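## Task

Pick up the small yellow sponge that sits on the desk and set it down on the counter located behind the shelving. The stacked cartons must not be disturbed. The robot must not tip over or finish leaning, or the task fails. The sponge must rest on the counter by itself at the end; if only the robot's grip keeps it there, it is not done.

## Robot and tools

ROBOT. A simulated Hello Robot Stretch 3 with a single arm: a two-wheel differential base (0.33 m long, 0.34 m wide), a lift that rides up a mast, and a telescoping arm that reaches out to the robot's RIGHT side, ending in a wrist (yaw, pitch, roll) and a two-finger gripper. The base cannot slide sideways; to shift the gripper forward or back you drive the base. Spins happen about the midpoint of the drive wheels, 0.05 m behind the front edge. With the arm in and the wrist folded, a spin sweeps a 0.28 m radius; an unfolded level wrist reaches past that. Loose objects may occasionally get nudged by something else.

FRAMES. Base frame: origin on the floor between the drive wheels, x forward, y left, z up. hand_pose is reported in it, located where the closed fingertips meet; with all wrist joints at zero its x axis points up, y back along the arm toward the mast, z toward the rear. Odometry frame is the base frame as it was when the scene began; heading is positive to the left, range -3.142 to 3.142, and counts wheel slip as motion.

execute_actions(actions): a list run in order; an empty list just returns the current state and images. Each action may hold "robot", "steps" (1 to 450 control steps at 30 per second, default 1) and "until". {"steps": n} alone only waits. "robot" is one command, a list of up to 8 commands run back to back, or {"stop": true}, which brakes everything and clears the queue. A command can contain:
- "base": exactly one of {"translate_m": d} (offset in metres from where the base is when that command begins, forward positive, |d| at most 1) or {"rotate_rad": d} (offset turn in radians, counter-clockwise/left positive, |d| at most 3.2).
- "joints": a dict of absolute targets by name; unnamed joints keep their targets. lift_m 0 to 1.1 (arm height); arm_m 0 to 0.52 (extension); wrist_yaw_rad -1.345 to 4.42 (0 along the arm, positive toward the front, 3.0 folded over the base); wrist_pitch_rad -1.57 to 0.451 (0 level, negative tips fingers down); wrist_roll_rad -2.911 to 2.911 (0 fingers side by side); gripper_m -0.089 to 0.179 (larger is wider; actual fingertip gap is 0.007 m less when nearly shut and 0.025 m less fully open, zero below 0.007); head_pan_rad -3.953 to 1.73 (0 ahead, positive left, -1.57 looks along the arm); head_tilt_rad -1.53 to 0.419 (negative down).
- "contact_limits": {"arm_m": effort %} from 1 to 100, the motor effort at which that arm motion halts; lower is softer. It applies until arm_m's next command.
- In a list, {"pause_s": s} waits up to 15 s.
Motions continue across actions and while you think; a new command overrides at once and discards an older queue. A queue advances only when the previous command ended "done" (or "off_target" for base or gripper); otherwise the rest is dropped. Any out-of-range number or invalid action rejects the whole call.
"until" (needs "steps") ends the action early. {"robot": {"status": "ended"}} fires when nothing reads "moving" and the queue is not running; this is the usual way to wait. Other fields compare as [op, value] with =, !=, <, <=, >, >= on printed values, e.g. lift_m, arm_m_goal, base_status, queue_left. {"any": {"status": "ended"}} fires when any one motion ends.

zoom_image(camera, region): camera is head_camera, nav_camera or wrist_camera; region is [x0, y0, x1, y1] in pixels of that camera's latest image, top-left origin, at most 504x504. Image sizes: head 896x504, nav 672x504 (fisheye), wrist 644x364. head and nav both follow head pan/tilt; wrist rides on the gripper.

finished_scene(scene): ends the current scene by its number; irreversible. Only call it once everything has stopped, since a final stop brakes anything still moving.

RESULTS. base_status shows progress in brackets (moved of goal). joint_goals, joint_status per joint: moving, done, off_target, contact_stop, time_out, stopped, not_commanded, torque_fault. measured_speeds in unit per second. refusals, queue (idle/running/done/dropped/stopped), queue_left. Lines beginning refused:, dropped:, replaced: explain problems; actions and commands are counted from 0. on_its_own appears when a joint's goal was changed by the robot, when a joint is slack or a servo off, when a motor at rest shows unusual effort, or when base_tilt drifts 3 degrees or more from its start. lidar_m: 12 ranges, 30-degree sectors, first straight ahead, counting counter-clockwise (4th left, 7th behind, 10th right), plane 0.17 m high. wrist_depth_mm and head_depth_mm: 7x7 median depth grids. motor_effort in % with peak in brackets; positive pushes toward larger values. base_tilt in degrees, forward and right positive, offset by up to about 4 degrees.

SAFE HANDLING. Base speed is only full when lift_m < 0.30, arm_m < 0.03 and wrist_yaw_rad > 2.54. Fold or unfold the wrist only with lift_m between 0.32 and 0.95, pitch -0.4 and roll near 0; after folding, the lift may go down to 0.25. With yaw below -0.4 keep pitch at -0.5 or lower. To grasp, command gripper_m smaller than the object's width; to let go, open at least 0.02 beyond where the pads met it. Readings do not confirm a grasp, so check the cameras. A contact_stop leaves that joint slack. Avoid pushing the arm against rigid things when the gripper is above about 0.45 m, avoid a second push after a contact stop, and never drive while the gripper is holding onto or pressing something fixed; all can tip the robot. If it snags or tilts, reverse the last move in small steps, free the gripper, and drop lift_m to about 0.2 if still tilted. Wrist servos can shut off for 10 s after prolonged strain (torque_fault); wait with steps. Avoid dropping, slamming or shoving objects, keep the cartons untouched, and make sure the item rests on the counter after the gripper opens and withdraws.

Each tool is called after "Request:" as name(argument=value, ...) on one line, values as JSON.

## Session

Request:
execute_actions(actions=[])

Scene clock: 0.00 s.
robot.base_odometry: x=+0.000 y=+0.000 heading=+0.000 (m, m, rad; robot's odometry frame)
robot.turned_by_wheels: +0.000 (rad since the last result)
robot.turned_by_imu: +0.000 (rad since the last result)
robot.base_tilt: forward=-2.1 right=+2.3 (deg)
robot.lidar_m: 1.71 0.99 0.83 0.76 0.86 1.21 1.21 1.35 1.85 1.43 2.05 2.53
robot.head_depth_mm: 1664 2360 2373 2348 2342 2318 2254 / 1681 2406 2448 2398 2372 2366 2338 / 1691 2445 2488 2475 2443 2380 2337 / 1720 2480 2566 2537 2514 2461 2336 / 1728 2523 2630 2601 2554 2522 2266 / 1720 2350 1993 1969 1911 1919 1891 / 1727 1575 2000 1985 1374 1496 1460
robot.base_status: not_commanded
robot.joint_positions: lift_m=+0.345 arm_m=-0.002 wrist_yaw_rad=+3.039 wrist_pitch_rad=-0.456 wrist_roll_rad=-0.003 gripper_m=+0.037 head_pan_rad=+0.011 head_tilt_rad=-0.021
robot.joint_goals: lift_m=+0.345 arm_m=-0.002 wrist_yaw_rad=+3.039 wrist_pitch_rad=-0.456 wrist_roll_rad=-0.003 gripper_m=+0.037 head_pan_rad=+0.011 head_tilt_rad=-0.021
robot.joint_status: lift_m=not_commanded arm_m=not_commanded wrist_yaw_rad=not_commanded wrist_pitch_rad=not_commanded wrist_roll_rad=not_commanded gripper_m=not_commanded head_pan_rad=not_commanded head_tilt_rad=not_commanded
robot.measured_speeds: translate_m=+0.000 rotate_rad=+0.000 lift_m=+0.000 arm_m=+0.000 wrist_yaw_rad=+0.000 wrist_pitch_rad=+0.000 wrist_roll_rad=+0.000 head_pan_rad=+0.000 head_tilt_rad=+0.000
robot: refusals=0 queue=idle queue_left=0
robot.motor_effort: left_wheel=+0 right_wheel=+0 lift_m=+23 arm_m=+1 wrist_yaw_rad=+0 wrist_pitch_rad=+4 wrist_roll_rad=+0 gripper_m=+0 head_pan_rad=+0 head_tilt_rad=+1 (%)
robot.hand_pose: x=+0.0012 y=+0.0756 z=+0.3494 quat_wxyz=(+0.195, +0.695, +0.125, +0.681) (m; robot's base frame)
robot.wrist_depth_mm: - - 839 783 - 917 737 / - - 830 823 - 882 804 / - - 917 893 881 882 864 / 920 903 862 854 838 795 770 / 734 720 - 690 689 663 650 / 605 599 590 577 - 562 550 / 531 524 - - 491 485 478
pictures: head_camera (sideways: a quarter turn clockwise sets it upright), nav_camera (sideways: a quarter turn counterclockwise sets it upright), wrist_camera
Images, in order (width x height): head_camera 896x504, nav_camera 672x504, wrist_camera 644x364.

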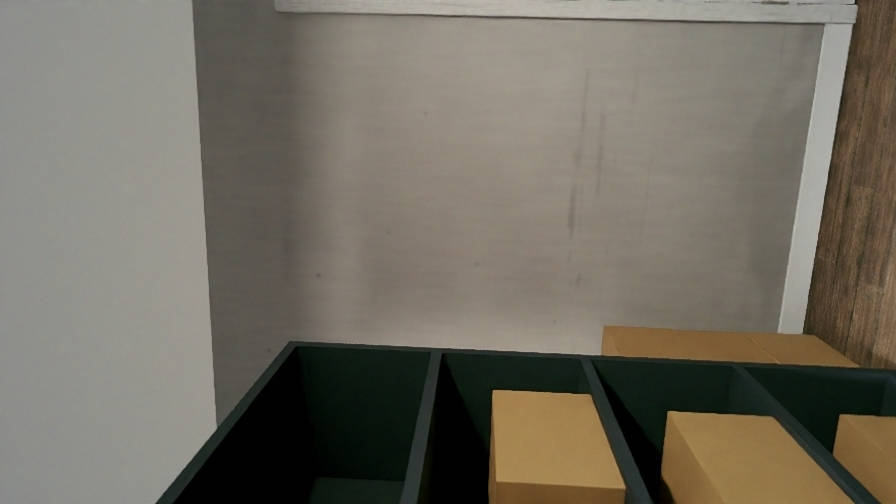

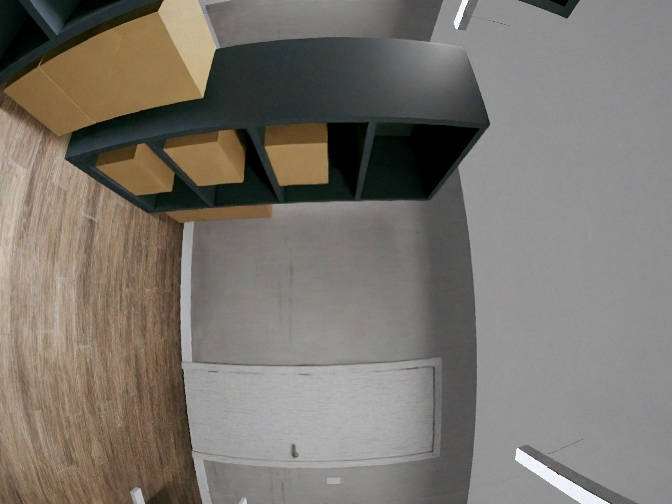

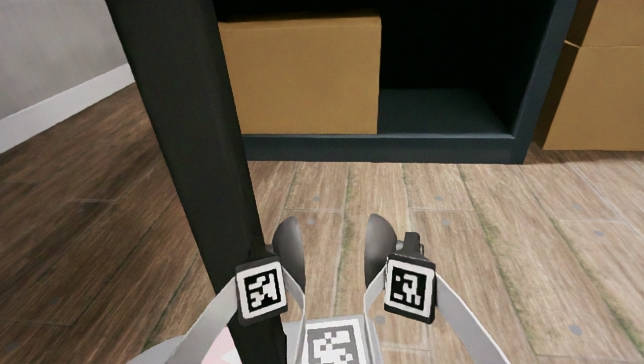

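Shelving is on the left. Look right.

Request:
execute_actions(actions=[{"robot":{"joints":{"head_pan_rad":-1.6,"head_tilt_rad":-0.4}},"steps":90,"until":{"robot":{"status":"ended"}}}])

Scene clock: 4.60 s.
robot.base_odometry: x=+0.000 y=+0.000 heading=+0.000 (m, m, rad; robot's odometry frame)
robot.turned_by_wheels: +0.000 (rad since the last result)
robot.turned_by_imu: -0.001 (rad since the last result)
robot.base_tilt: forward=-2.0 right=+2.3 (deg)
robot.lidar_m: 1.70 0.99 0.83 0.76 0.86 1.21 1.20 1.36 1.85 1.44 2.05 2.54
robot.head_depth_mm: 1519 1597 1703 1804 1900 1854 1451 / 1525 1615 1730 1829 1959 1860 1465 / 1550 1649 1767 1874 2009 1838 1445 / 1597 1690 1806 1768 1581 1698 1449 / 1627 1721 1839 1767 2113 1824 1443 / 1691 1771 1906 1754 2138 1811 1439 / 1708 1818 1933 1728 2209 1814 1432
robot.base_status: not_commanded
robot.joint_positions: lift_m=+0.345 arm_m=-0.002 wrist_yaw_rad=+3.039 wrist_pitch_rad=-0.456 wrist_roll_rad=-0.003 gripper_m=+0.037 head_pan_rad=-1.593 head_tilt_rad=-0.395
robot.joint_goals: lift_m=+0.345 arm_m=-0.002 wrist_yaw_rad=+3.039 wrist_pitch_rad=-0.456 wrist_roll_rad=-0.003 gripper_m=+0.037 head_pan_rad=-1.600 head_tilt_rad=-0.400
robot.joint_status: lift_m=not_commanded arm_m=not_commanded wrist_yaw_rad=not_commanded wrist_pitch_rad=not_commanded wrist_roll_rad=not_commanded gripper_m=not_commanded head_pan_rad=done head_tilt_rad=done
robot.measured_speeds: translate_m=+0.000 rotate_rad=+0.000 lift_m=+0.000 arm_m=+0.000 wrist_yaw_rad=+0.000 wrist_pitch_rad=+0.000 wrist_roll_rad=+0.000 head_pan_rad=+0.000 head_tilt_rad=+0.000
robot: refusals=0 queue=done queue_left=0
robot.motor_effort: left_wheel=+0(0) right_wheel=+0(0) lift_m=+23(23) arm_m=+1(1) wrist_yaw_rad=+0(0) wrist_pitch_rad=+4(4) wrist_roll_rad=+0(0) gripper_m=+0(0) head_pan_rad=-4(48) head_tilt_rad=-2(19) (%)
robot.hand_pose: x=+0.0012 y=+0.0756 z=+0.3494 quat_wxyz=(+0.195, +0.695, +0.125, +0.681) (m; robot's base frame)
robot.wrist_depth_mm: - - 829 783 - 898 731 / - - 867 826 - 879 821 / - - 929 891 899 868 866 / 917 895 863 830 824 808 775 / 722 725 - 685 694 652 651 / 605 603 594 579 - 560 548 / 525 535 - - 491 484 478
pictures: head_camera (sideways: a quarter turn clockwise sets it upright), nav_camera (sideways: a quarter turn counterclockwise sets it upright), wrist_camera
Images, in order (width x height): head_camera 896x504, nav_camera 672x504, wrist_camera 644x364.

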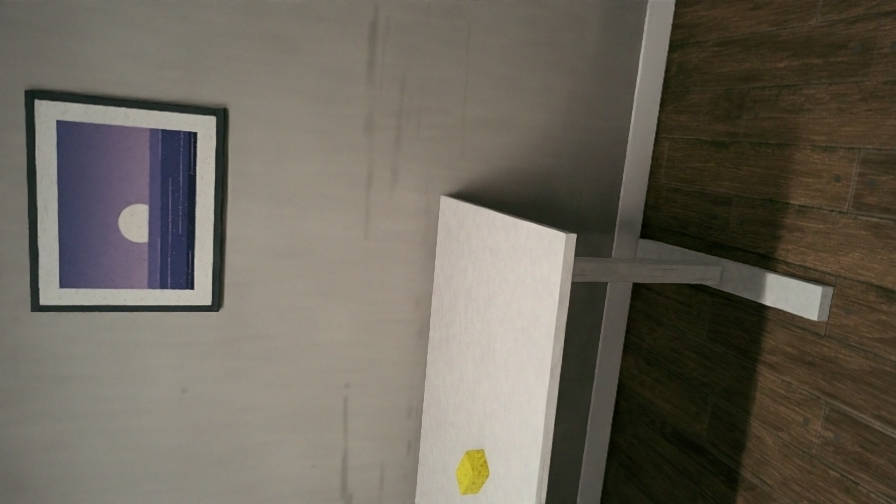

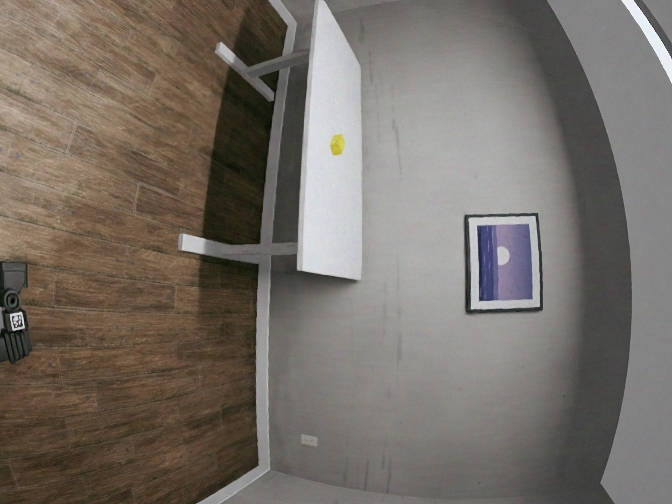

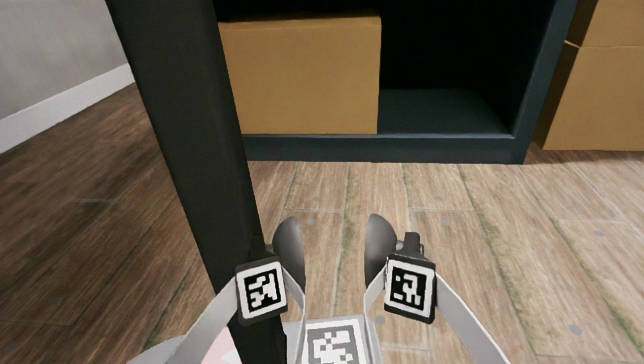

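Request:
execute_actions(actions=[{"robot":[{"base":{"rotate_rad":-1.0},"joints":{"lift_m":0.28}},{"base":{"translate_m":1.0}},{"base":{"rotate_rad":1.0}},{"joints":{"lift_m":0.9}},{"joints":{"wrist_yaw_rad":0,"gripper_m":0.12,"head_tilt_rad":-0.7}}],"steps":450,"until":{"robot":{"status":"ended"}}},{"steps":300,"until":{"robot":{"status":"ended"}}}])

Scene clock: 25.57 s.
robot.base_odometry: x=+0.540 y=-0.841 heading=+0.000 (m, m, rad; robot's odometry frame)
robot.turned_by_wheels: +0.000 (rad since the last result)
robot.turned_by_imu: -0.006 (rad since the last result)
robot.base_tilt: forward=-2.1 right=+2.3 (deg)
robot.lidar_m: 1.82 1.88 1.49 1.49 1.65 1.91 1.90 1.37 0.78 1.14 1.06 1.82
robot.head_depth_mm: 904 998 1115 976 765 - - / 924 1025 1142 972 761 - - / 939 1043 1153 966 773 - - / 953 1070 1175 970 762 - 1168 / 985 1093 1194 963 777 635 1179 / 1005 1113 1222 961 750 636 1184 / 1019 1147 1244 954 750 649 1185
robot.base_status: done (rotate_rad +1.0000 of +1.0000)
robot.joint_positions: lift_m=+0.899 arm_m=-0.002 wrist_yaw_rad=+0.003 wrist_pitch_rad=-0.457 wrist_roll_rad=-0.003 gripper_m=+0.120 head_pan_rad=-1.593 head_tilt_rad=-0.691
robot.joint_goals: lift_m=+0.900 arm_m=-0.002 wrist_yaw_rad=+0.000 wrist_pitch_rad=-0.457 wrist_roll_rad=-0.003 gripper_m=+0.120 head_pan_rad=-1.600 head_tilt_rad=-0.700
robot.joint_status: lift_m=done arm_m=not_commanded wrist_yaw_rad=done wrist_pitch_rad=not_commanded wrist_roll_rad=not_commanded gripper_m=done head_pan_rad=done head_tilt_rad=done
robot.measured_speeds: translate_m=+0.000 rotate_rad=+0.000 lift_m=+0.000 arm_m=+0.000 wrist_yaw_rad=+0.000 wrist_pitch_rad=+0.000 wrist_roll_rad=+0.000 head_pan_rad=+0.000 head_tilt_rad=+0.000
robot: refusals=0 queue=done queue_left=0
robot.motor_effort: left_wheel=-1(9) right_wheel=+2(13) lift_m=+34(40) arm_m=+0(1) wrist_yaw_rad=-3(2) wrist_pitch_rad=+5(5) wrist_roll_rad=+0(0) gripper_m=+1(98) head_pan_rad=-3(4) head_tilt_rad=-3(19) (%)
robot.hand_pose: x=-0.0208 y=-0.3620 z=+0.9032 quat_wxyz=(+0.690, +0.162, -0.687, -0.159) (m; robot's base frame)
robot.wrist_depth_mm: - 963 891 840 799 758 719 / - - 959 912 858 804 771 / 815 772 742 721 696 676 653 / 595 578 569 499 537 522 508 / 480 472 457 435 441 443 418 / 395 397 378 377 368 - 352 / 342 325 327 319 317 310 309
pictures: head_camera (sideways: a quarter turn clockwise sets it upright), nav_camera (sideways: a quarter turn counterclockwise sets it upright), wrist_camera
Images, in order (width x height): head_camera 896x504, nav_camera 672x504, wrist_camera 644x364.

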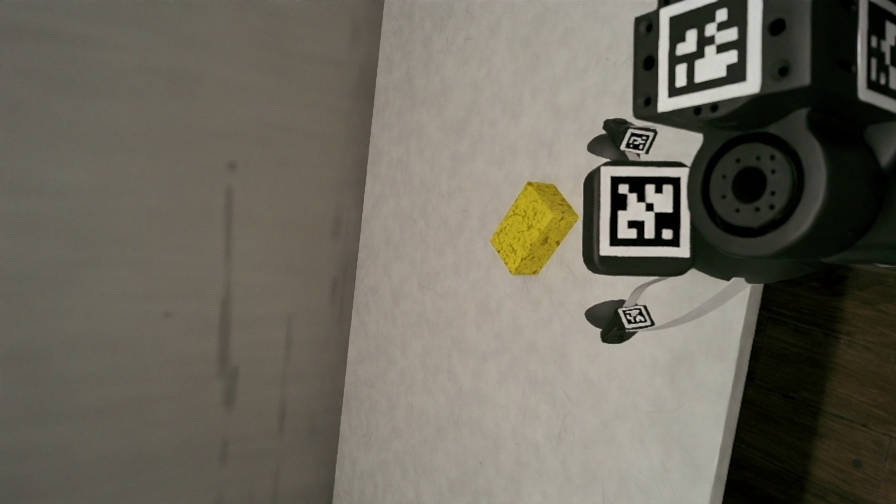

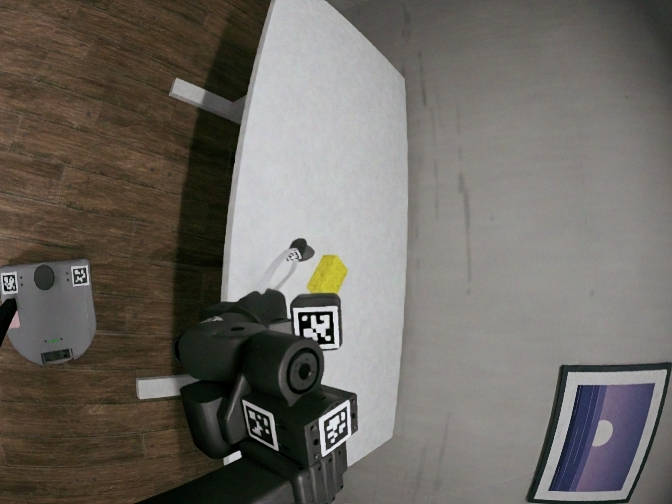

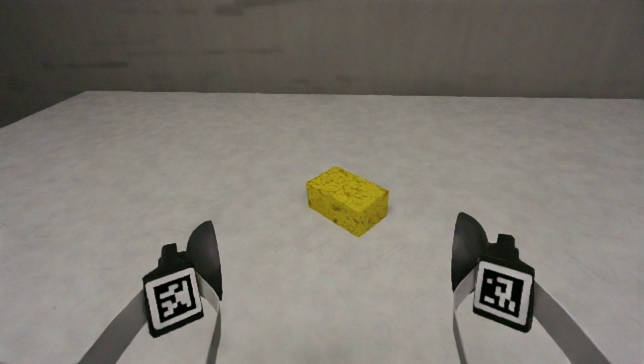

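Request:
execute_actions(actions=[{"robot":{"joints":{"arm_m":0.24,"lift_m":0.79}},"steps":200,"until":{"robot":{"status":"ended"}}}])

Scene clock: 31.47 s.
robot.base_odometry: x=+0.540 y=-0.841 heading=+0.000 (m, m, rad; robot's odometry frame)
robot.turned_by_wheels: +0.000 (rad since the last result)
robot.turned_by_imu: -0.001 (rad since the last result)
robot.base_tilt: forward=-2.0 right=+2.3 (deg)
robot.lidar_m: 1.81 1.87 1.49 1.49 1.65 1.91 1.91 1.37 0.78 1.14 1.06 1.82
robot.head_depth_mm: 905 994 1110 976 786 - - / 920 1017 1138 1011 - 610 1141 / 939 1043 1154 1027 - 623 1167 / 959 1065 1181 1004 734 620 1187 / 984 1090 1199 959 752 635 1188 / 997 1118 1223 960 754 635 1182 / 1022 1143 1244 953 749 649 1179
robot.base_status: done (rotate_rad +1.0000 of +1.0000)
robot.joint_positions: lift_m=+0.791 arm_m=+0.240 wrist_yaw_rad=+0.002 wrist_pitch_rad=-0.457 wrist_roll_rad=-0.003 gripper_m=+0.120 head_pan_rad=-1.593 head_tilt_rad=-0.692
robot.joint_goals: lift_m=+0.790 arm_m=+0.240 wrist_yaw_rad=+0.000 wrist_pitch_rad=-0.457 wrist_roll_rad=-0.003 gripper_m=+0.120 head_pan_rad=-1.600 head_tilt_rad=-0.700
robot.joint_status: lift_m=done arm_m=done wrist_yaw_rad=done wrist_pitch_rad=not_commanded wrist_roll_rad=not_commanded gripper_m=done head_pan_rad=done head_tilt_rad=done
robot.measured_speeds: translate_m=+0.000 rotate_rad=+0.000 lift_m=+0.000 arm_m=+0.000 wrist_yaw_rad=+0.000 wrist_pitch_rad=+0.000 wrist_roll_rad=+0.000 head_pan_rad=+0.000 head_tilt_rad=+0.000
robot: refusals=0 queue=done queue_left=0
robot.motor_effort: left_wheel=-1(1) right_wheel=+1(2) lift_m=+8(37) arm_m=+2(4) wrist_yaw_rad=-1(3) wrist_pitch_rad=+5(5) wrist_roll_rad=+0(0) gripper_m=+0(1) head_pan_rad=-4(4) head_tilt_rad=-4(3) (%)
robot.hand_pose: x=-0.0211 y=-0.6040 z=+0.7947 quat_wxyz=(+0.690, +0.161, -0.687, -0.160) (m; robot's base frame)
robot.wrist_depth_mm: 745 708 664 625 594 567 525 / 798 731 698 649 619 588 556 / 516 493 482 460 444 429 415 / 383 373 363 356 344 335 328 / 309 301 296 222 282 283 270 / 256 256 246 194 184 - 229 / 220 209 211 198 164 201 198
pictures: head_camera (sideways: a quarter turn clockwise sets it upright), nav_camera (sideways: a quarter turn counterclockwise sets it upright), wrist_camera
Images, in order (width x height): head_camera 896x504, nav_camera 672x504, wrist_camera 644x364.

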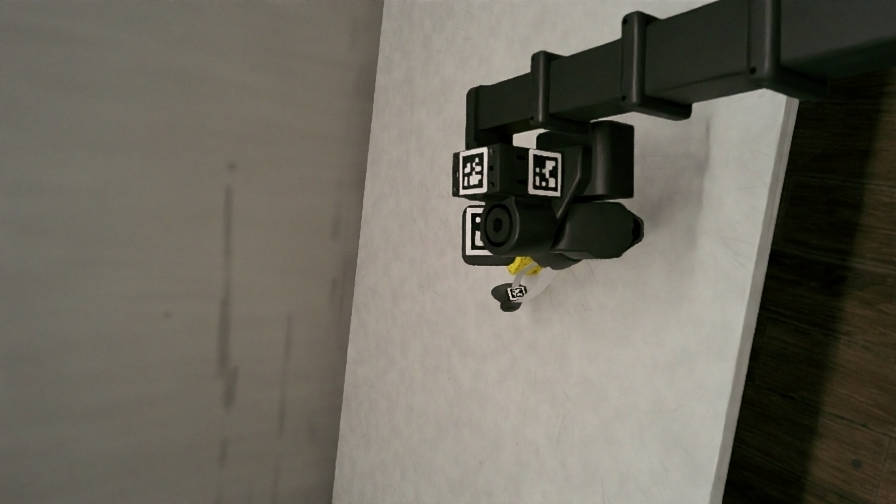

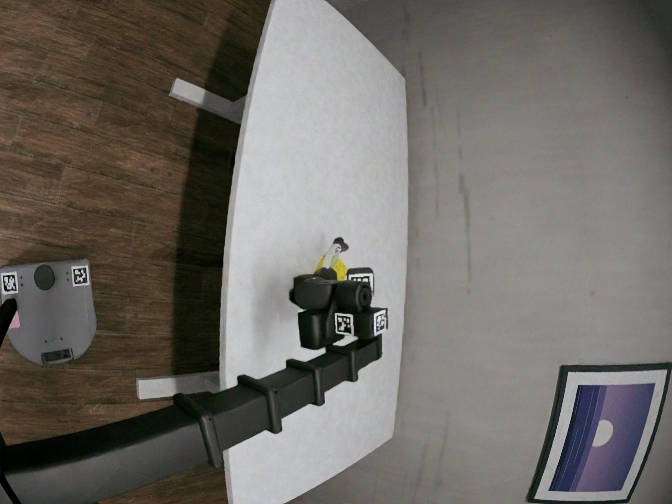

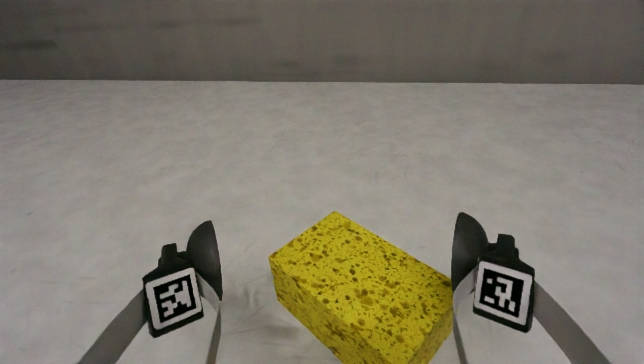

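Lower, grip, lift, retract; then look at the shelving.

Request:
execute_actions(actions=[{"robot":[{"joints":{"lift_m":0.745}},{"joints":{"gripper_m":0.0}},{"joints":{"lift_m":0.9}},{"joints":{"arm_m":0,"head_pan_rad":1.5,"head_tilt_rad":-0.3}}],"steps":450,"until":{"robot":{"status":"ended"}}}])

Scene clock: 42.10 s.
robot.base_odometry: x=+0.540 y=-0.841 heading=+0.000 (m, m, rad; robot's odometry frame)
robot.turned_by_wheels: +0.000 (rad since the last result)
robot.turned_by_imu: -0.001 (rad since the last result)
robot.base_tilt: forward=-2.1 right=+2.2 (deg)
robot.lidar_m: 1.82 1.88 1.48 1.49 1.65 1.91 1.90 1.37 0.78 1.14 1.06 1.83
robot.head_depth_mm: 2549 3116 1573 1516 1582 1729 1585 / 3070 3232 3333 2883 1576 1689 1581 / 3094 3271 3377 2942 1592 1676 1575 / 2598 3251 3401 3021 1654 1709 1569 / 1414 1746 1821 1644 1638 1769 1557 / 1663 1791 1841 1986 1885 1818 1548 / 1692 1822 1509 2007 1821 1727 1542
robot.base_status: done (rotate_rad +0.9999 of +1.0000)
robot.joint_positions: lift_m=+0.899 arm_m=+0.000 wrist_yaw_rad=+0.000 wrist_pitch_rad=-0.457 wrist_roll_rad=-0.003 gripper_m=+0.000 head_pan_rad=+1.493 head_tilt_rad=-0.310
robot.joint_goals: lift_m=+0.900 arm_m=+0.000 wrist_yaw_rad=+0.000 wrist_pitch_rad=-0.457 wrist_roll_rad=-0.003 gripper_m=+0.000 head_pan_rad=+1.500 head_tilt_rad=-0.300
robot.joint_status: lift_m=done arm_m=done wrist_yaw_rad=done wrist_pitch_rad=not_commanded wrist_roll_rad=not_commanded gripper_m=done head_pan_rad=done head_tilt_rad=done
robot.measured_speeds: translate_m=+0.000 rotate_rad=+0.000 lift_m=+0.000 arm_m=+0.000 wrist_yaw_rad=+0.000 wrist_pitch_rad=+0.000 wrist_roll_rad=+0.000 head_pan_rad=+0.000 head_tilt_rad=+0.000
robot: refusals=0 queue=done queue_left=0
robot.motor_effort: left_wheel=-1(1) right_wheel=+2(3) lift_m=+34(35) arm_m=-1(1) wrist_yaw_rad=+0(2) wrist_pitch_rad=+5(5) wrist_roll_rad=+0(0) gripper_m=-3(97) head_pan_rad=+3(46) head_tilt_rad=+3(21) (%)
robot.hand_pose: x=-0.0215 y=-0.3645 z=+0.9033 quat_wxyz=(+0.690, +0.161, -0.687, -0.160) (m; robot's base frame)
robot.wrist_depth_mm: - 946 877 840 782 760 724 / - - 964 900 856 815 772 / 804 768 746 726 690 664 643 / 595 581 563 501 539 520 511 / 477 469 454 466 442 428 422 / 392 389 384 - 370 363 356 / 340 334 334 322 314 313 310
pictures: head_camera (sideways: a quarter turn clockwise sets it upright), nav_camera (sideways: a quarter turn counterclockwise sets it upright), wrist_camera
Images, in order (width x height): head_camera 896x504, nav_camera 672x504, wrist_camera 644x364.

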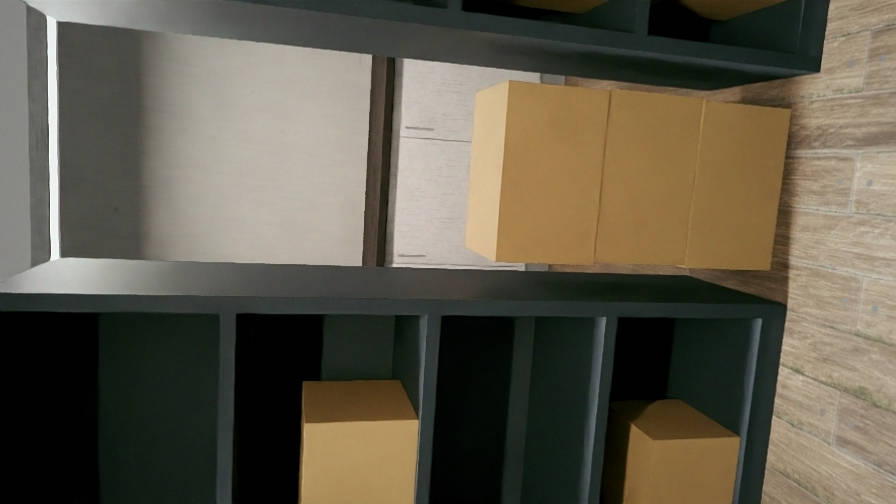

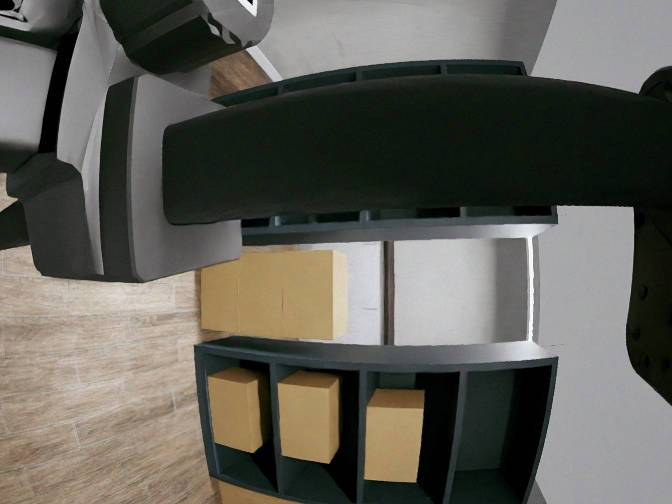

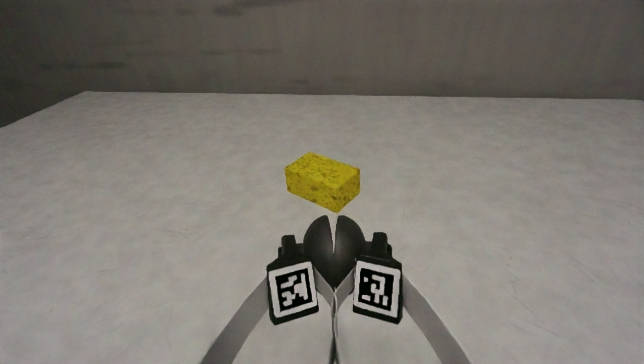

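Missed; go deeper.

Request:
execute_actions(actions=[{"robot":[{"joints":{"gripper_m":0.15,"arm_m":0.29,"lift_m":0.8}},{"joints":{"lift_m":0.745}}],"steps":450,"until":{"robot":{"status":"ended"}}}])

Scene clock: 48.77 s.
robot.base_odometry: x=+0.540 y=-0.841 heading=+0.000 (m, m, rad; robot's odometry frame)
robot.turned_by_wheels: +0.000 (rad since the last result)
robot.turned_by_imu: -0.001 (rad since the last result)
robot.base_tilt: forward=-2.1 right=+2.3 (deg)
robot.lidar_m: 1.82 1.87 1.49 1.48 1.65 1.92 1.91 1.37 0.78 1.14 1.06 1.83
robot.head_depth_mm: 2542 3129 1568 1515 1579 1720 1601 / 3103 3283 3336 2919 1575 1668 1585 / 3134 3249 3433 2967 1583 1680 1578 / 2579 3274 3349 2946 1643 1714 1570 / 1417 1719 1822 1665 1658 1781 1560 / 1662 1820 1833 1989 1887 1818 1545 / 1694 1825 1508 2009 1826 1740 1543
robot.base_status: done (rotate_rad +0.9999 of +1.0000)
robot.joint_positions: lift_m=+0.746 arm_m=+0.290 wrist_yaw_rad=+0.000 wrist_pitch_rad=-0.457 wrist_roll_rad=-0.003 gripper_m=+0.150 head_pan_rad=+1.493 head_tilt_rad=-0.310
robot.joint_goals: lift_m=+0.745 arm_m=+0.290 wrist_yaw_rad=+0.000 wrist_pitch_rad=-0.457 wrist_roll_rad=-0.003 gripper_m=+0.150 head_pan_rad=+1.500 head_tilt_rad=-0.300
robot.joint_status: lift_m=done arm_m=done wrist_yaw_rad=done wrist_pitch_rad=not_commanded wrist_roll_rad=not_commanded gripper_m=done head_pan_rad=done head_tilt_rad=done
robot.measured_speeds: translate_m=+0.000 rotate_rad=+0.000 lift_m=+0.000 arm_m=+0.000 wrist_yaw_rad=+0.000 wrist_pitch_rad=+0.000 wrist_roll_rad=+0.000 head_pan_rad=+0.000 head_tilt_rad=+0.000
robot: refusals=0 queue=done queue_left=0
robot.motor_effort: left_wheel=-1(1) right_wheel=+2(2) lift_m=+8(35) arm_m=+2(3) wrist_yaw_rad=+0(0) wrist_pitch_rad=+5(5) wrist_roll_rad=+0(0) gripper_m=-1(100) head_pan_rad=+3(4) head_tilt_rad=+3(3) (%)
robot.hand_pose: x=-0.0215 y=-0.6540 z=+0.7497 quat_wxyz=(+0.690, +0.161, -0.687, -0.160) (m; robot's base frame)
robot.wrist_depth_mm: 698 643 610 576 544 510 488 / 608 564 538 505 485 467 447 / 398 382 369 357 343 332 323 / 298 290 269 205 266 262 254 / 236 235 173 158 202 219 209 / 198 - 184 141 178 181 178 / 175 163 164 154 159 156 153
pictures: head_camera (sideways: a quarter turn clockwise sets it upright), nav_camera (sideways: a quarter turn counterclockwise sets it upright), wrist_camera
Images, in order (width x height): head_camera 896x504, nav_camera 672x504, wrist_camera 644x364.

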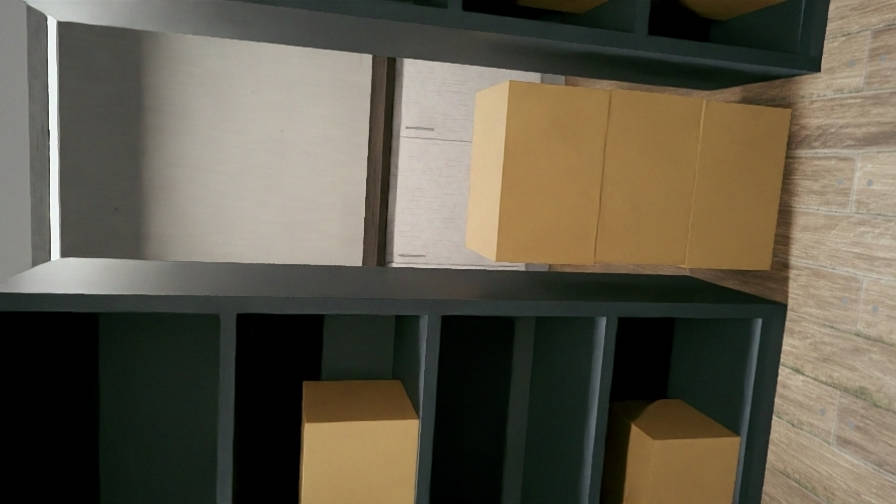

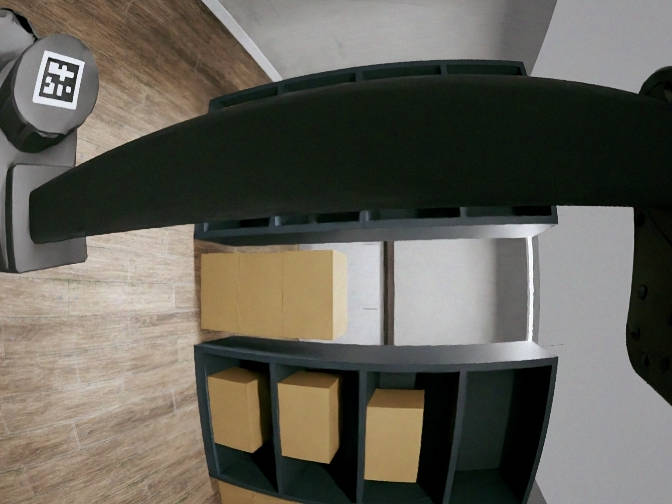

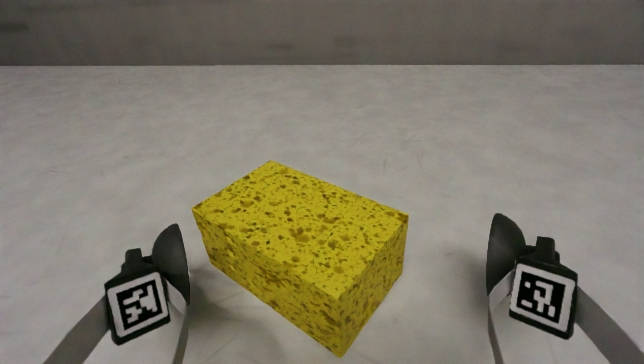

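coordinate a bit further and lower, then grip.

Request:
execute_actions(actions=[{"robot":[{"joints":{"arm_m":0.32,"lift_m":0.73}},{"joints":{"gripper_m":0.0}},{"joints":{"lift_m":0.9}},{"joints":{"arm_m":0}}],"steps":450,"until":{"robot":{"status":"ended"}}}])

Scene clock: 59.67 s.
robot.base_odometry: x=+0.540 y=-0.841 heading=+0.000 (m, m, rad; robot's odometry frame)
robot.turned_by_wheels: +0.000 (rad since the last result)
robot.turned_by_imu: -0.001 (rad since the last result)
robot.base_tilt: forward=-2.0 right=+2.3 (deg)
robot.lidar_m: 1.82 1.88 1.49 1.48 1.65 1.91 1.91 1.37 0.78 1.14 1.06 1.83
robot.head_depth_mm: 2515 3139 1577 1513 1575 1722 1592 / 3069 3225 3329 2913 1568 1669 1588 / 3127 3247 3431 2961 1575 1658 1570 / 2580 3224 3381 2967 1653 1711 1557 / 1416 1746 1834 1644 1654 1789 1572 / 1666 1775 1858 1988 1878 1835 1549 / 1692 1825 1518 2009 1829 1729 1540
robot.base_status: done (rotate_rad +0.9999 of +1.0000)
robot.joint_positions: lift_m=+0.899 arm_m=+0.000 wrist_yaw_rad=-0.001 wrist_pitch_rad=-0.458 wrist_roll_rad=-0.003 gripper_m=+0.027 head_pan_rad=+1.493 head_tilt_rad=-0.310
robot.joint_goals: lift_m=+0.900 arm_m=+0.000 wrist_yaw_rad=+0.000 wrist_pitch_rad=-0.458 wrist_roll_rad=-0.003 gripper_m=+0.025 head_pan_rad=+1.500 head_tilt_rad=-0.300
robot.joint_status: lift_m=done arm_m=done wrist_yaw_rad=done wrist_pitch_rad=not_commanded wrist_roll_rad=not_commanded gripper_m=done head_pan_rad=done head_tilt_rad=done
robot.measured_speeds: translate_m=+0.000 rotate_rad=+0.000 lift_m=+0.000 arm_m=+0.000 wrist_yaw_rad=+0.000 wrist_pitch_rad=+0.000 wrist_roll_rad=+0.000 head_pan_rad=+0.000 head_tilt_rad=+0.000
robot: refusals=0 queue=done queue_left=0
robot.on_its_own: gripper_m is held at +0.025, not at your +0.000, by its stall guard, which is not easing now
robot.motor_effort: left_wheel=-1(1) right_wheel=+3(3) lift_m=+34(35) arm_m=-1(0) wrist_yaw_rad=+1(1) wrist_pitch_rad=+5(5) wrist_roll_rad=+0(0) gripper_m=-25(100) head_pan_rad=+4(3) head_tilt_rad=+4(3) (%)
robot.hand_pose: x=-0.0218 y=-0.3643 z=+0.9030 quat_wxyz=(+0.690, +0.161, -0.687, -0.161) (m; robot's base frame)
robot.wrist_depth_mm: - 934 900 842 797 768 732 / - - 966 917 853 820 775 / 808 775 744 719 691 668 650 / 604 580 538 173 534 516 509 / 476 467 461 141 147 428 420 / 396 388 241 120 122 368 353 / 340 336 320 130 302 316 308
pictures: head_camera (sideways: a quarter turn clockwise sets it upright), nav_camera (sideways: a quarter turn counterclockwise sets it upright), wrist_camera
Images, in order (width x height): head_camera 896x504, nav_camera 672x504, wrist_camera 644x364.

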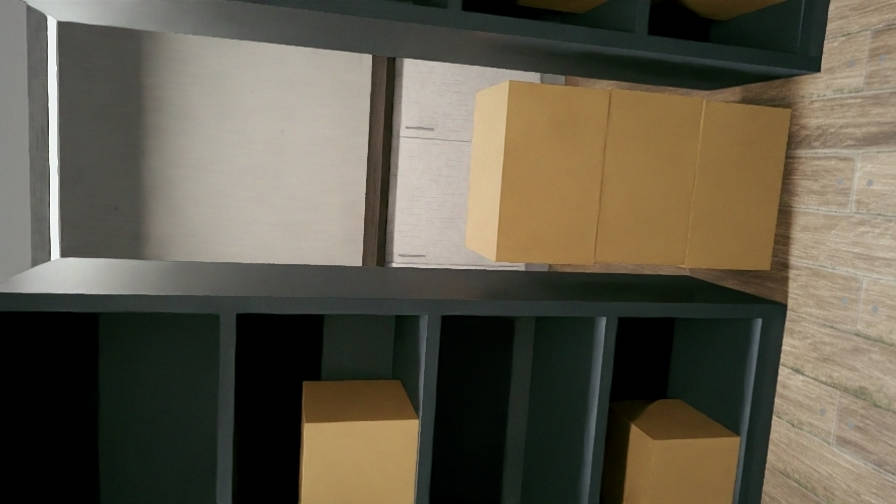

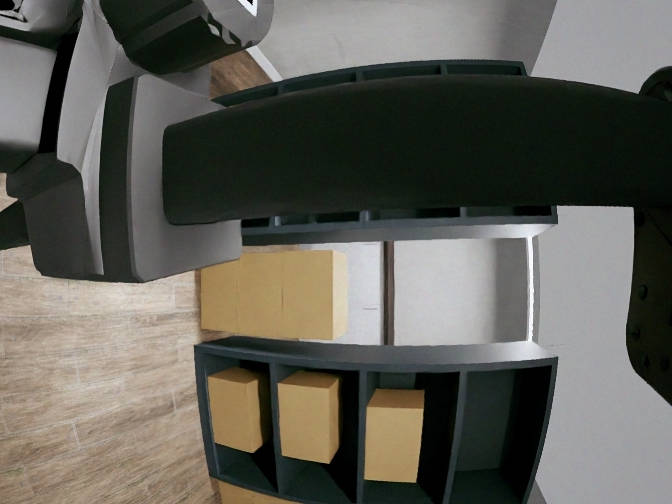

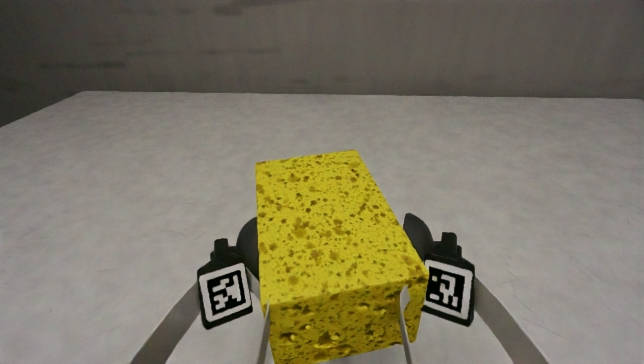

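Request:
execute_actions(actions=[{"robot":[{"joints":{"wrist_yaw_rad":3.0,"wrist_pitch_rad":-0.4,"head_pan_rad":0,"head_tilt_rad":-0.5}},{"joints":{"lift_m":0.28}},{"base":{"rotate_rad":2.53}},{"base":{"translate_m":0.82}},{"base":{"translate_m":0.82}},{"base":{"rotate_rad":-0.96}}],"steps":450,"until":{"robot":{"status":"ended"}}},{"steps":450,"until":{"robot":{"status":"ended"}}}])

Scene clock: 85.70 s.
robot.base_odometry: x=-0.802 y=+0.100 heading=+1.570 (m, m, rad; robot's odometry frame)
robot.turned_by_wheels: +1.570 (rad since the last result)
robot.turned_by_imu: +1.548 (rad since the last result)
robot.base_tilt: forward=-2.1 right=+2.3 (deg)
robot.lidar_m: 0.98 0.51 0.42 0.42 0.47 0.75 1.82 1.75 2.69 1.96 0.96 0.82
robot.head_depth_mm: 2347 2540 2711 2781 2164 1509 1278 / 2400 2582 2738 2916 2172 1667 1346 / 2435 2597 2808 2969 2160 1645 1335 / 1633 1807 1999 2251 2055 1648 1342 / 1142 1216 1301 1402 1512 1532 1329 / 879 919 967 1023 1083 1149 1213 / 714 738 772 803 840 881 930
robot.base_status: done (rotate_rad -0.9600 of -0.9600)
robot.joint_positions: lift_m=+0.281 arm_m=+0.000 wrist_yaw_rad=+2.998 wrist_pitch_rad=-0.422 wrist_roll_rad=-0.003 gripper_m=+0.027 head_pan_rad=+0.007 head_tilt_rad=-0.495
robot.joint_goals: lift_m=+0.280 arm_m=+0.000 wrist_yaw_rad=+3.000 wrist_pitch_rad=-0.400 wrist_roll_rad=-0.003 gripper_m=+0.025 head_pan_rad=+0.000 head_tilt_rad=-0.500
robot.joint_status: lift_m=done arm_m=done wrist_yaw_rad=done wrist_pitch_rad=done wrist_roll_rad=not_commanded gripper_m=done head_pan_rad=done head_tilt_rad=done
robot.measured_speeds: translate_m=+0.000 rotate_rad=+0.000 lift_m=+0.000 arm_m=+0.000 wrist_yaw_rad=+0.000 wrist_pitch_rad=+0.000 wrist_roll_rad=+0.000 head_pan_rad=+0.000 head_tilt_rad=+0.000
robot: refusals=0 queue=done queue_left=0
robot.on_its_own: gripper_m is held at +0.025, not at your +0.000, by its stall guard, which is not easing now
robot.motor_effort: left_wheel=+1(9) right_wheel=-1(14) lift_m=+9(33) arm_m=-2(1) wrist_yaw_rad=+2(3) wrist_pitch_rad=+7(8) wrist_roll_rad=+0(0) gripper_m=-25(25) head_pan_rad=-4(45) head_tilt_rad=-1(15) (%)
robot.hand_pose: x=+0.0109 y=+0.0765 z=+0.2926 quat_wxyz=(+0.197, +0.699, +0.098, +0.680) (m; robot's base frame)
robot.wrist_depth_mm: 452 - 434 430 423 414 409 / 488 - 468 465 454 449 436 / 532 529 513 504 496 488 477 / 594 590 542 173 545 535 522 / 628 618 - 140 147 566 554 / 551 540 - 120 123 507 493 / 469 - - 129 414 433 424
pictures: head_camera (sideways: a quarter turn clockwise sets it upright), nav_camera (sideways: a quarter turn counterclockwise sets it upright), wrist_camera
Images, in order (width x height): head_camera 896x504, nav_camera 672x504, wrist_camera 644x364.

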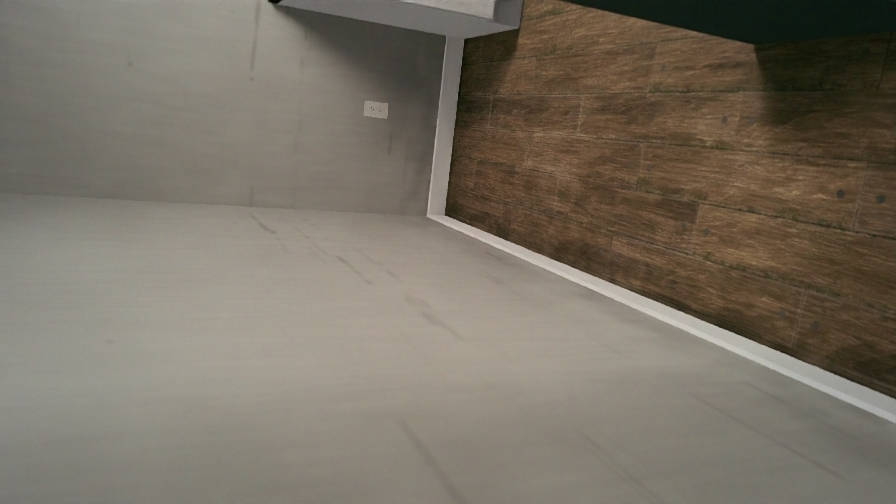

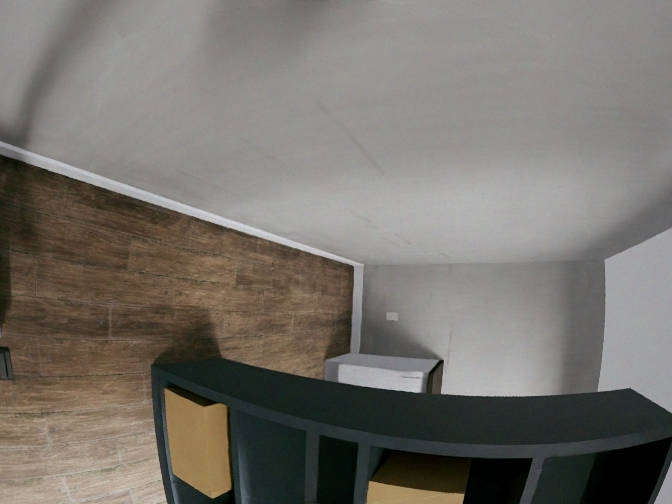

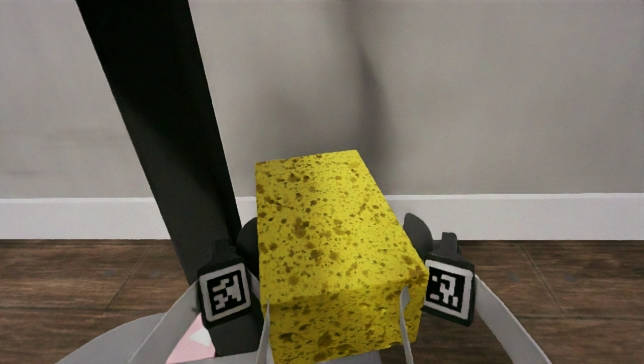

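Request:
execute_actions(actions=[{"robot":[{"base":{"rotate_rad":-0.22},"joints":{"head_pan_rad":-1.57,"head_tilt_rad":-0.6}},{"base":{"translate_m":1.0}},{"base":{"translate_m":1.0}}],"steps":450,"until":{"robot":{"status":"ended"}}}])

Scene clock: 99.83 s.
robot.base_odometry: x=-0.365 y=+2.052 heading=+1.350 (m, m, rad; robot's odometry frame)
robot.turned_by_wheels: -0.220 (rad since the last result)
robot.turned_by_imu: -0.225 (rad since the last result)
robot.base_tilt: forward=-2.1 right=+2.3 (deg)
robot.lidar_m: 0.93 0.73 0.52 0.49 0.51 0.67 0.97 0.80 1.05 1.55 0.51 0.50
robot.head_depth_mm: 2587 2204 2154 2133 1913 1526 1263 / 2721 2931 3161 2593 1899 1500 1261 / 2706 2990 3262 2549 1903 1503 1250 / 2728 2975 3235 2520 1873 1501 1248 / 2722 2969 3217 2521 1872 1506 1253 / 2702 2874 1587 1601 1632 1495 1248 / 2649 2606 1134 1050 1064 1072 1093
robot.base_status: done (translate_m +1.0000 of +1.0000)
robot.joint_positions: lift_m=+0.281 arm_m=+0.000 wrist_yaw_rad=+2.998 wrist_pitch_rad=-0.422 wrist_roll_rad=-0.003 gripper_m=+0.027 head_pan_rad=-1.563 head_tilt_rad=-0.593
robot.joint_goals: lift_m=+0.280 arm_m=+0.000 wrist_yaw_rad=+3.000 wrist_pitch_rad=-0.400 wrist_roll_rad=-0.003 gripper_m=+0.025 head_pan_rad=-1.570 head_tilt_rad=-0.600
robot.joint_status: lift_m=done arm_m=done wrist_yaw_rad=done wrist_pitch_rad=done wrist_roll_rad=not_commanded gripper_m=done head_pan_rad=done head_tilt_rad=done
robot.measured_speeds: translate_m=+0.000 rotate_rad=+0.000 lift_m=+0.000 arm_m=+0.000 wrist_yaw_rad=+0.000 wrist_pitch_rad=+0.000 wrist_roll_rad=+0.000 head_pan_rad=+0.000 head_tilt_rad=+0.000
robot: refusals=0 queue=done queue_left=0
robot.on_its_own: gripper_m is held at +0.025, not at your +0.000, by its stall guard, which is not easing now
robot.motor_effort: left_wheel=+0(6) right_wheel=-1(9) lift_m=+9(8) arm_m=-1(2) wrist_yaw_rad=+2(1) wrist_pitch_rad=+7(7) wrist_roll_rad=+0(0) gripper_m=-25(25) head_pan_rad=-3(46) head_tilt_rad=-2(11) (%)
robot.hand_pose: x=+0.0109 y=+0.0765 z=+0.2926 quat_wxyz=(+0.197, +0.699, +0.098, +0.680) (m; robot's base frame)
robot.wrist_depth_mm: 447 - 481 501 522 545 571 / 476 - 516 543 562 591 622 / 513 533 568 588 623 648 690 / 560 577 586 173 664 690 706 / 592 612 - 140 147 597 578 / 551 534 - 119 122 506 489 / 470 - - 128 414 426 424
pictures: head_camera (sideways: a quarter turn clockwise sets it upright), nav_camera (sideways: a quarter turn counterclockwise sets it upright), wrist_camera
Images, in order (width x height): head_camera 896x504, nav_camera 672x504, wrist_camera 644x364.

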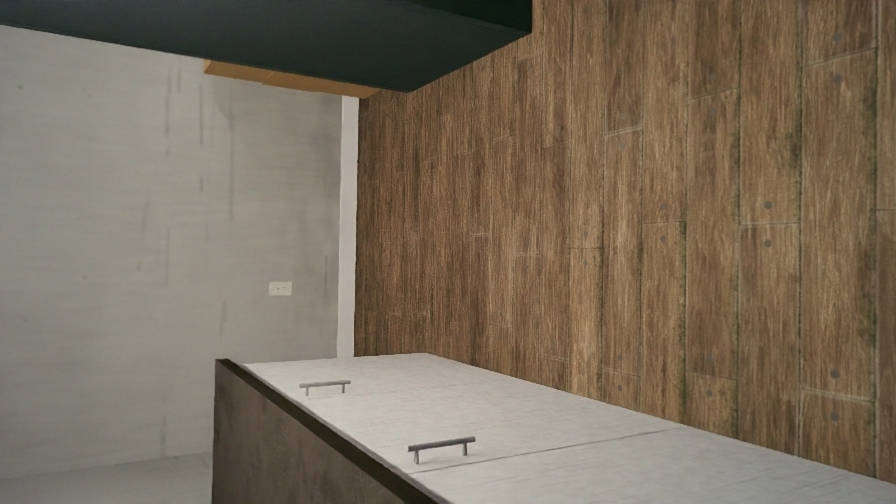

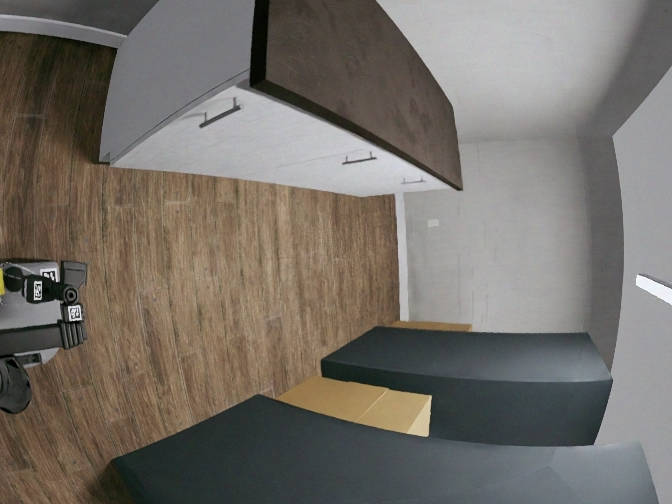

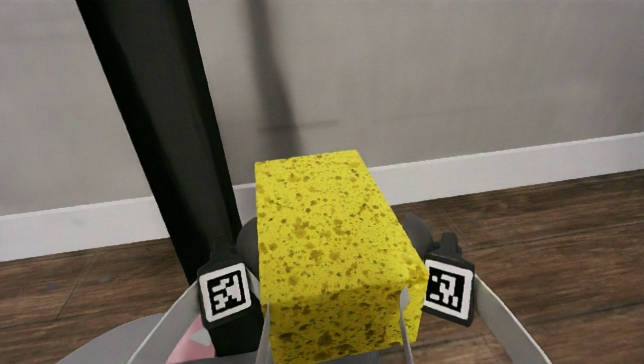

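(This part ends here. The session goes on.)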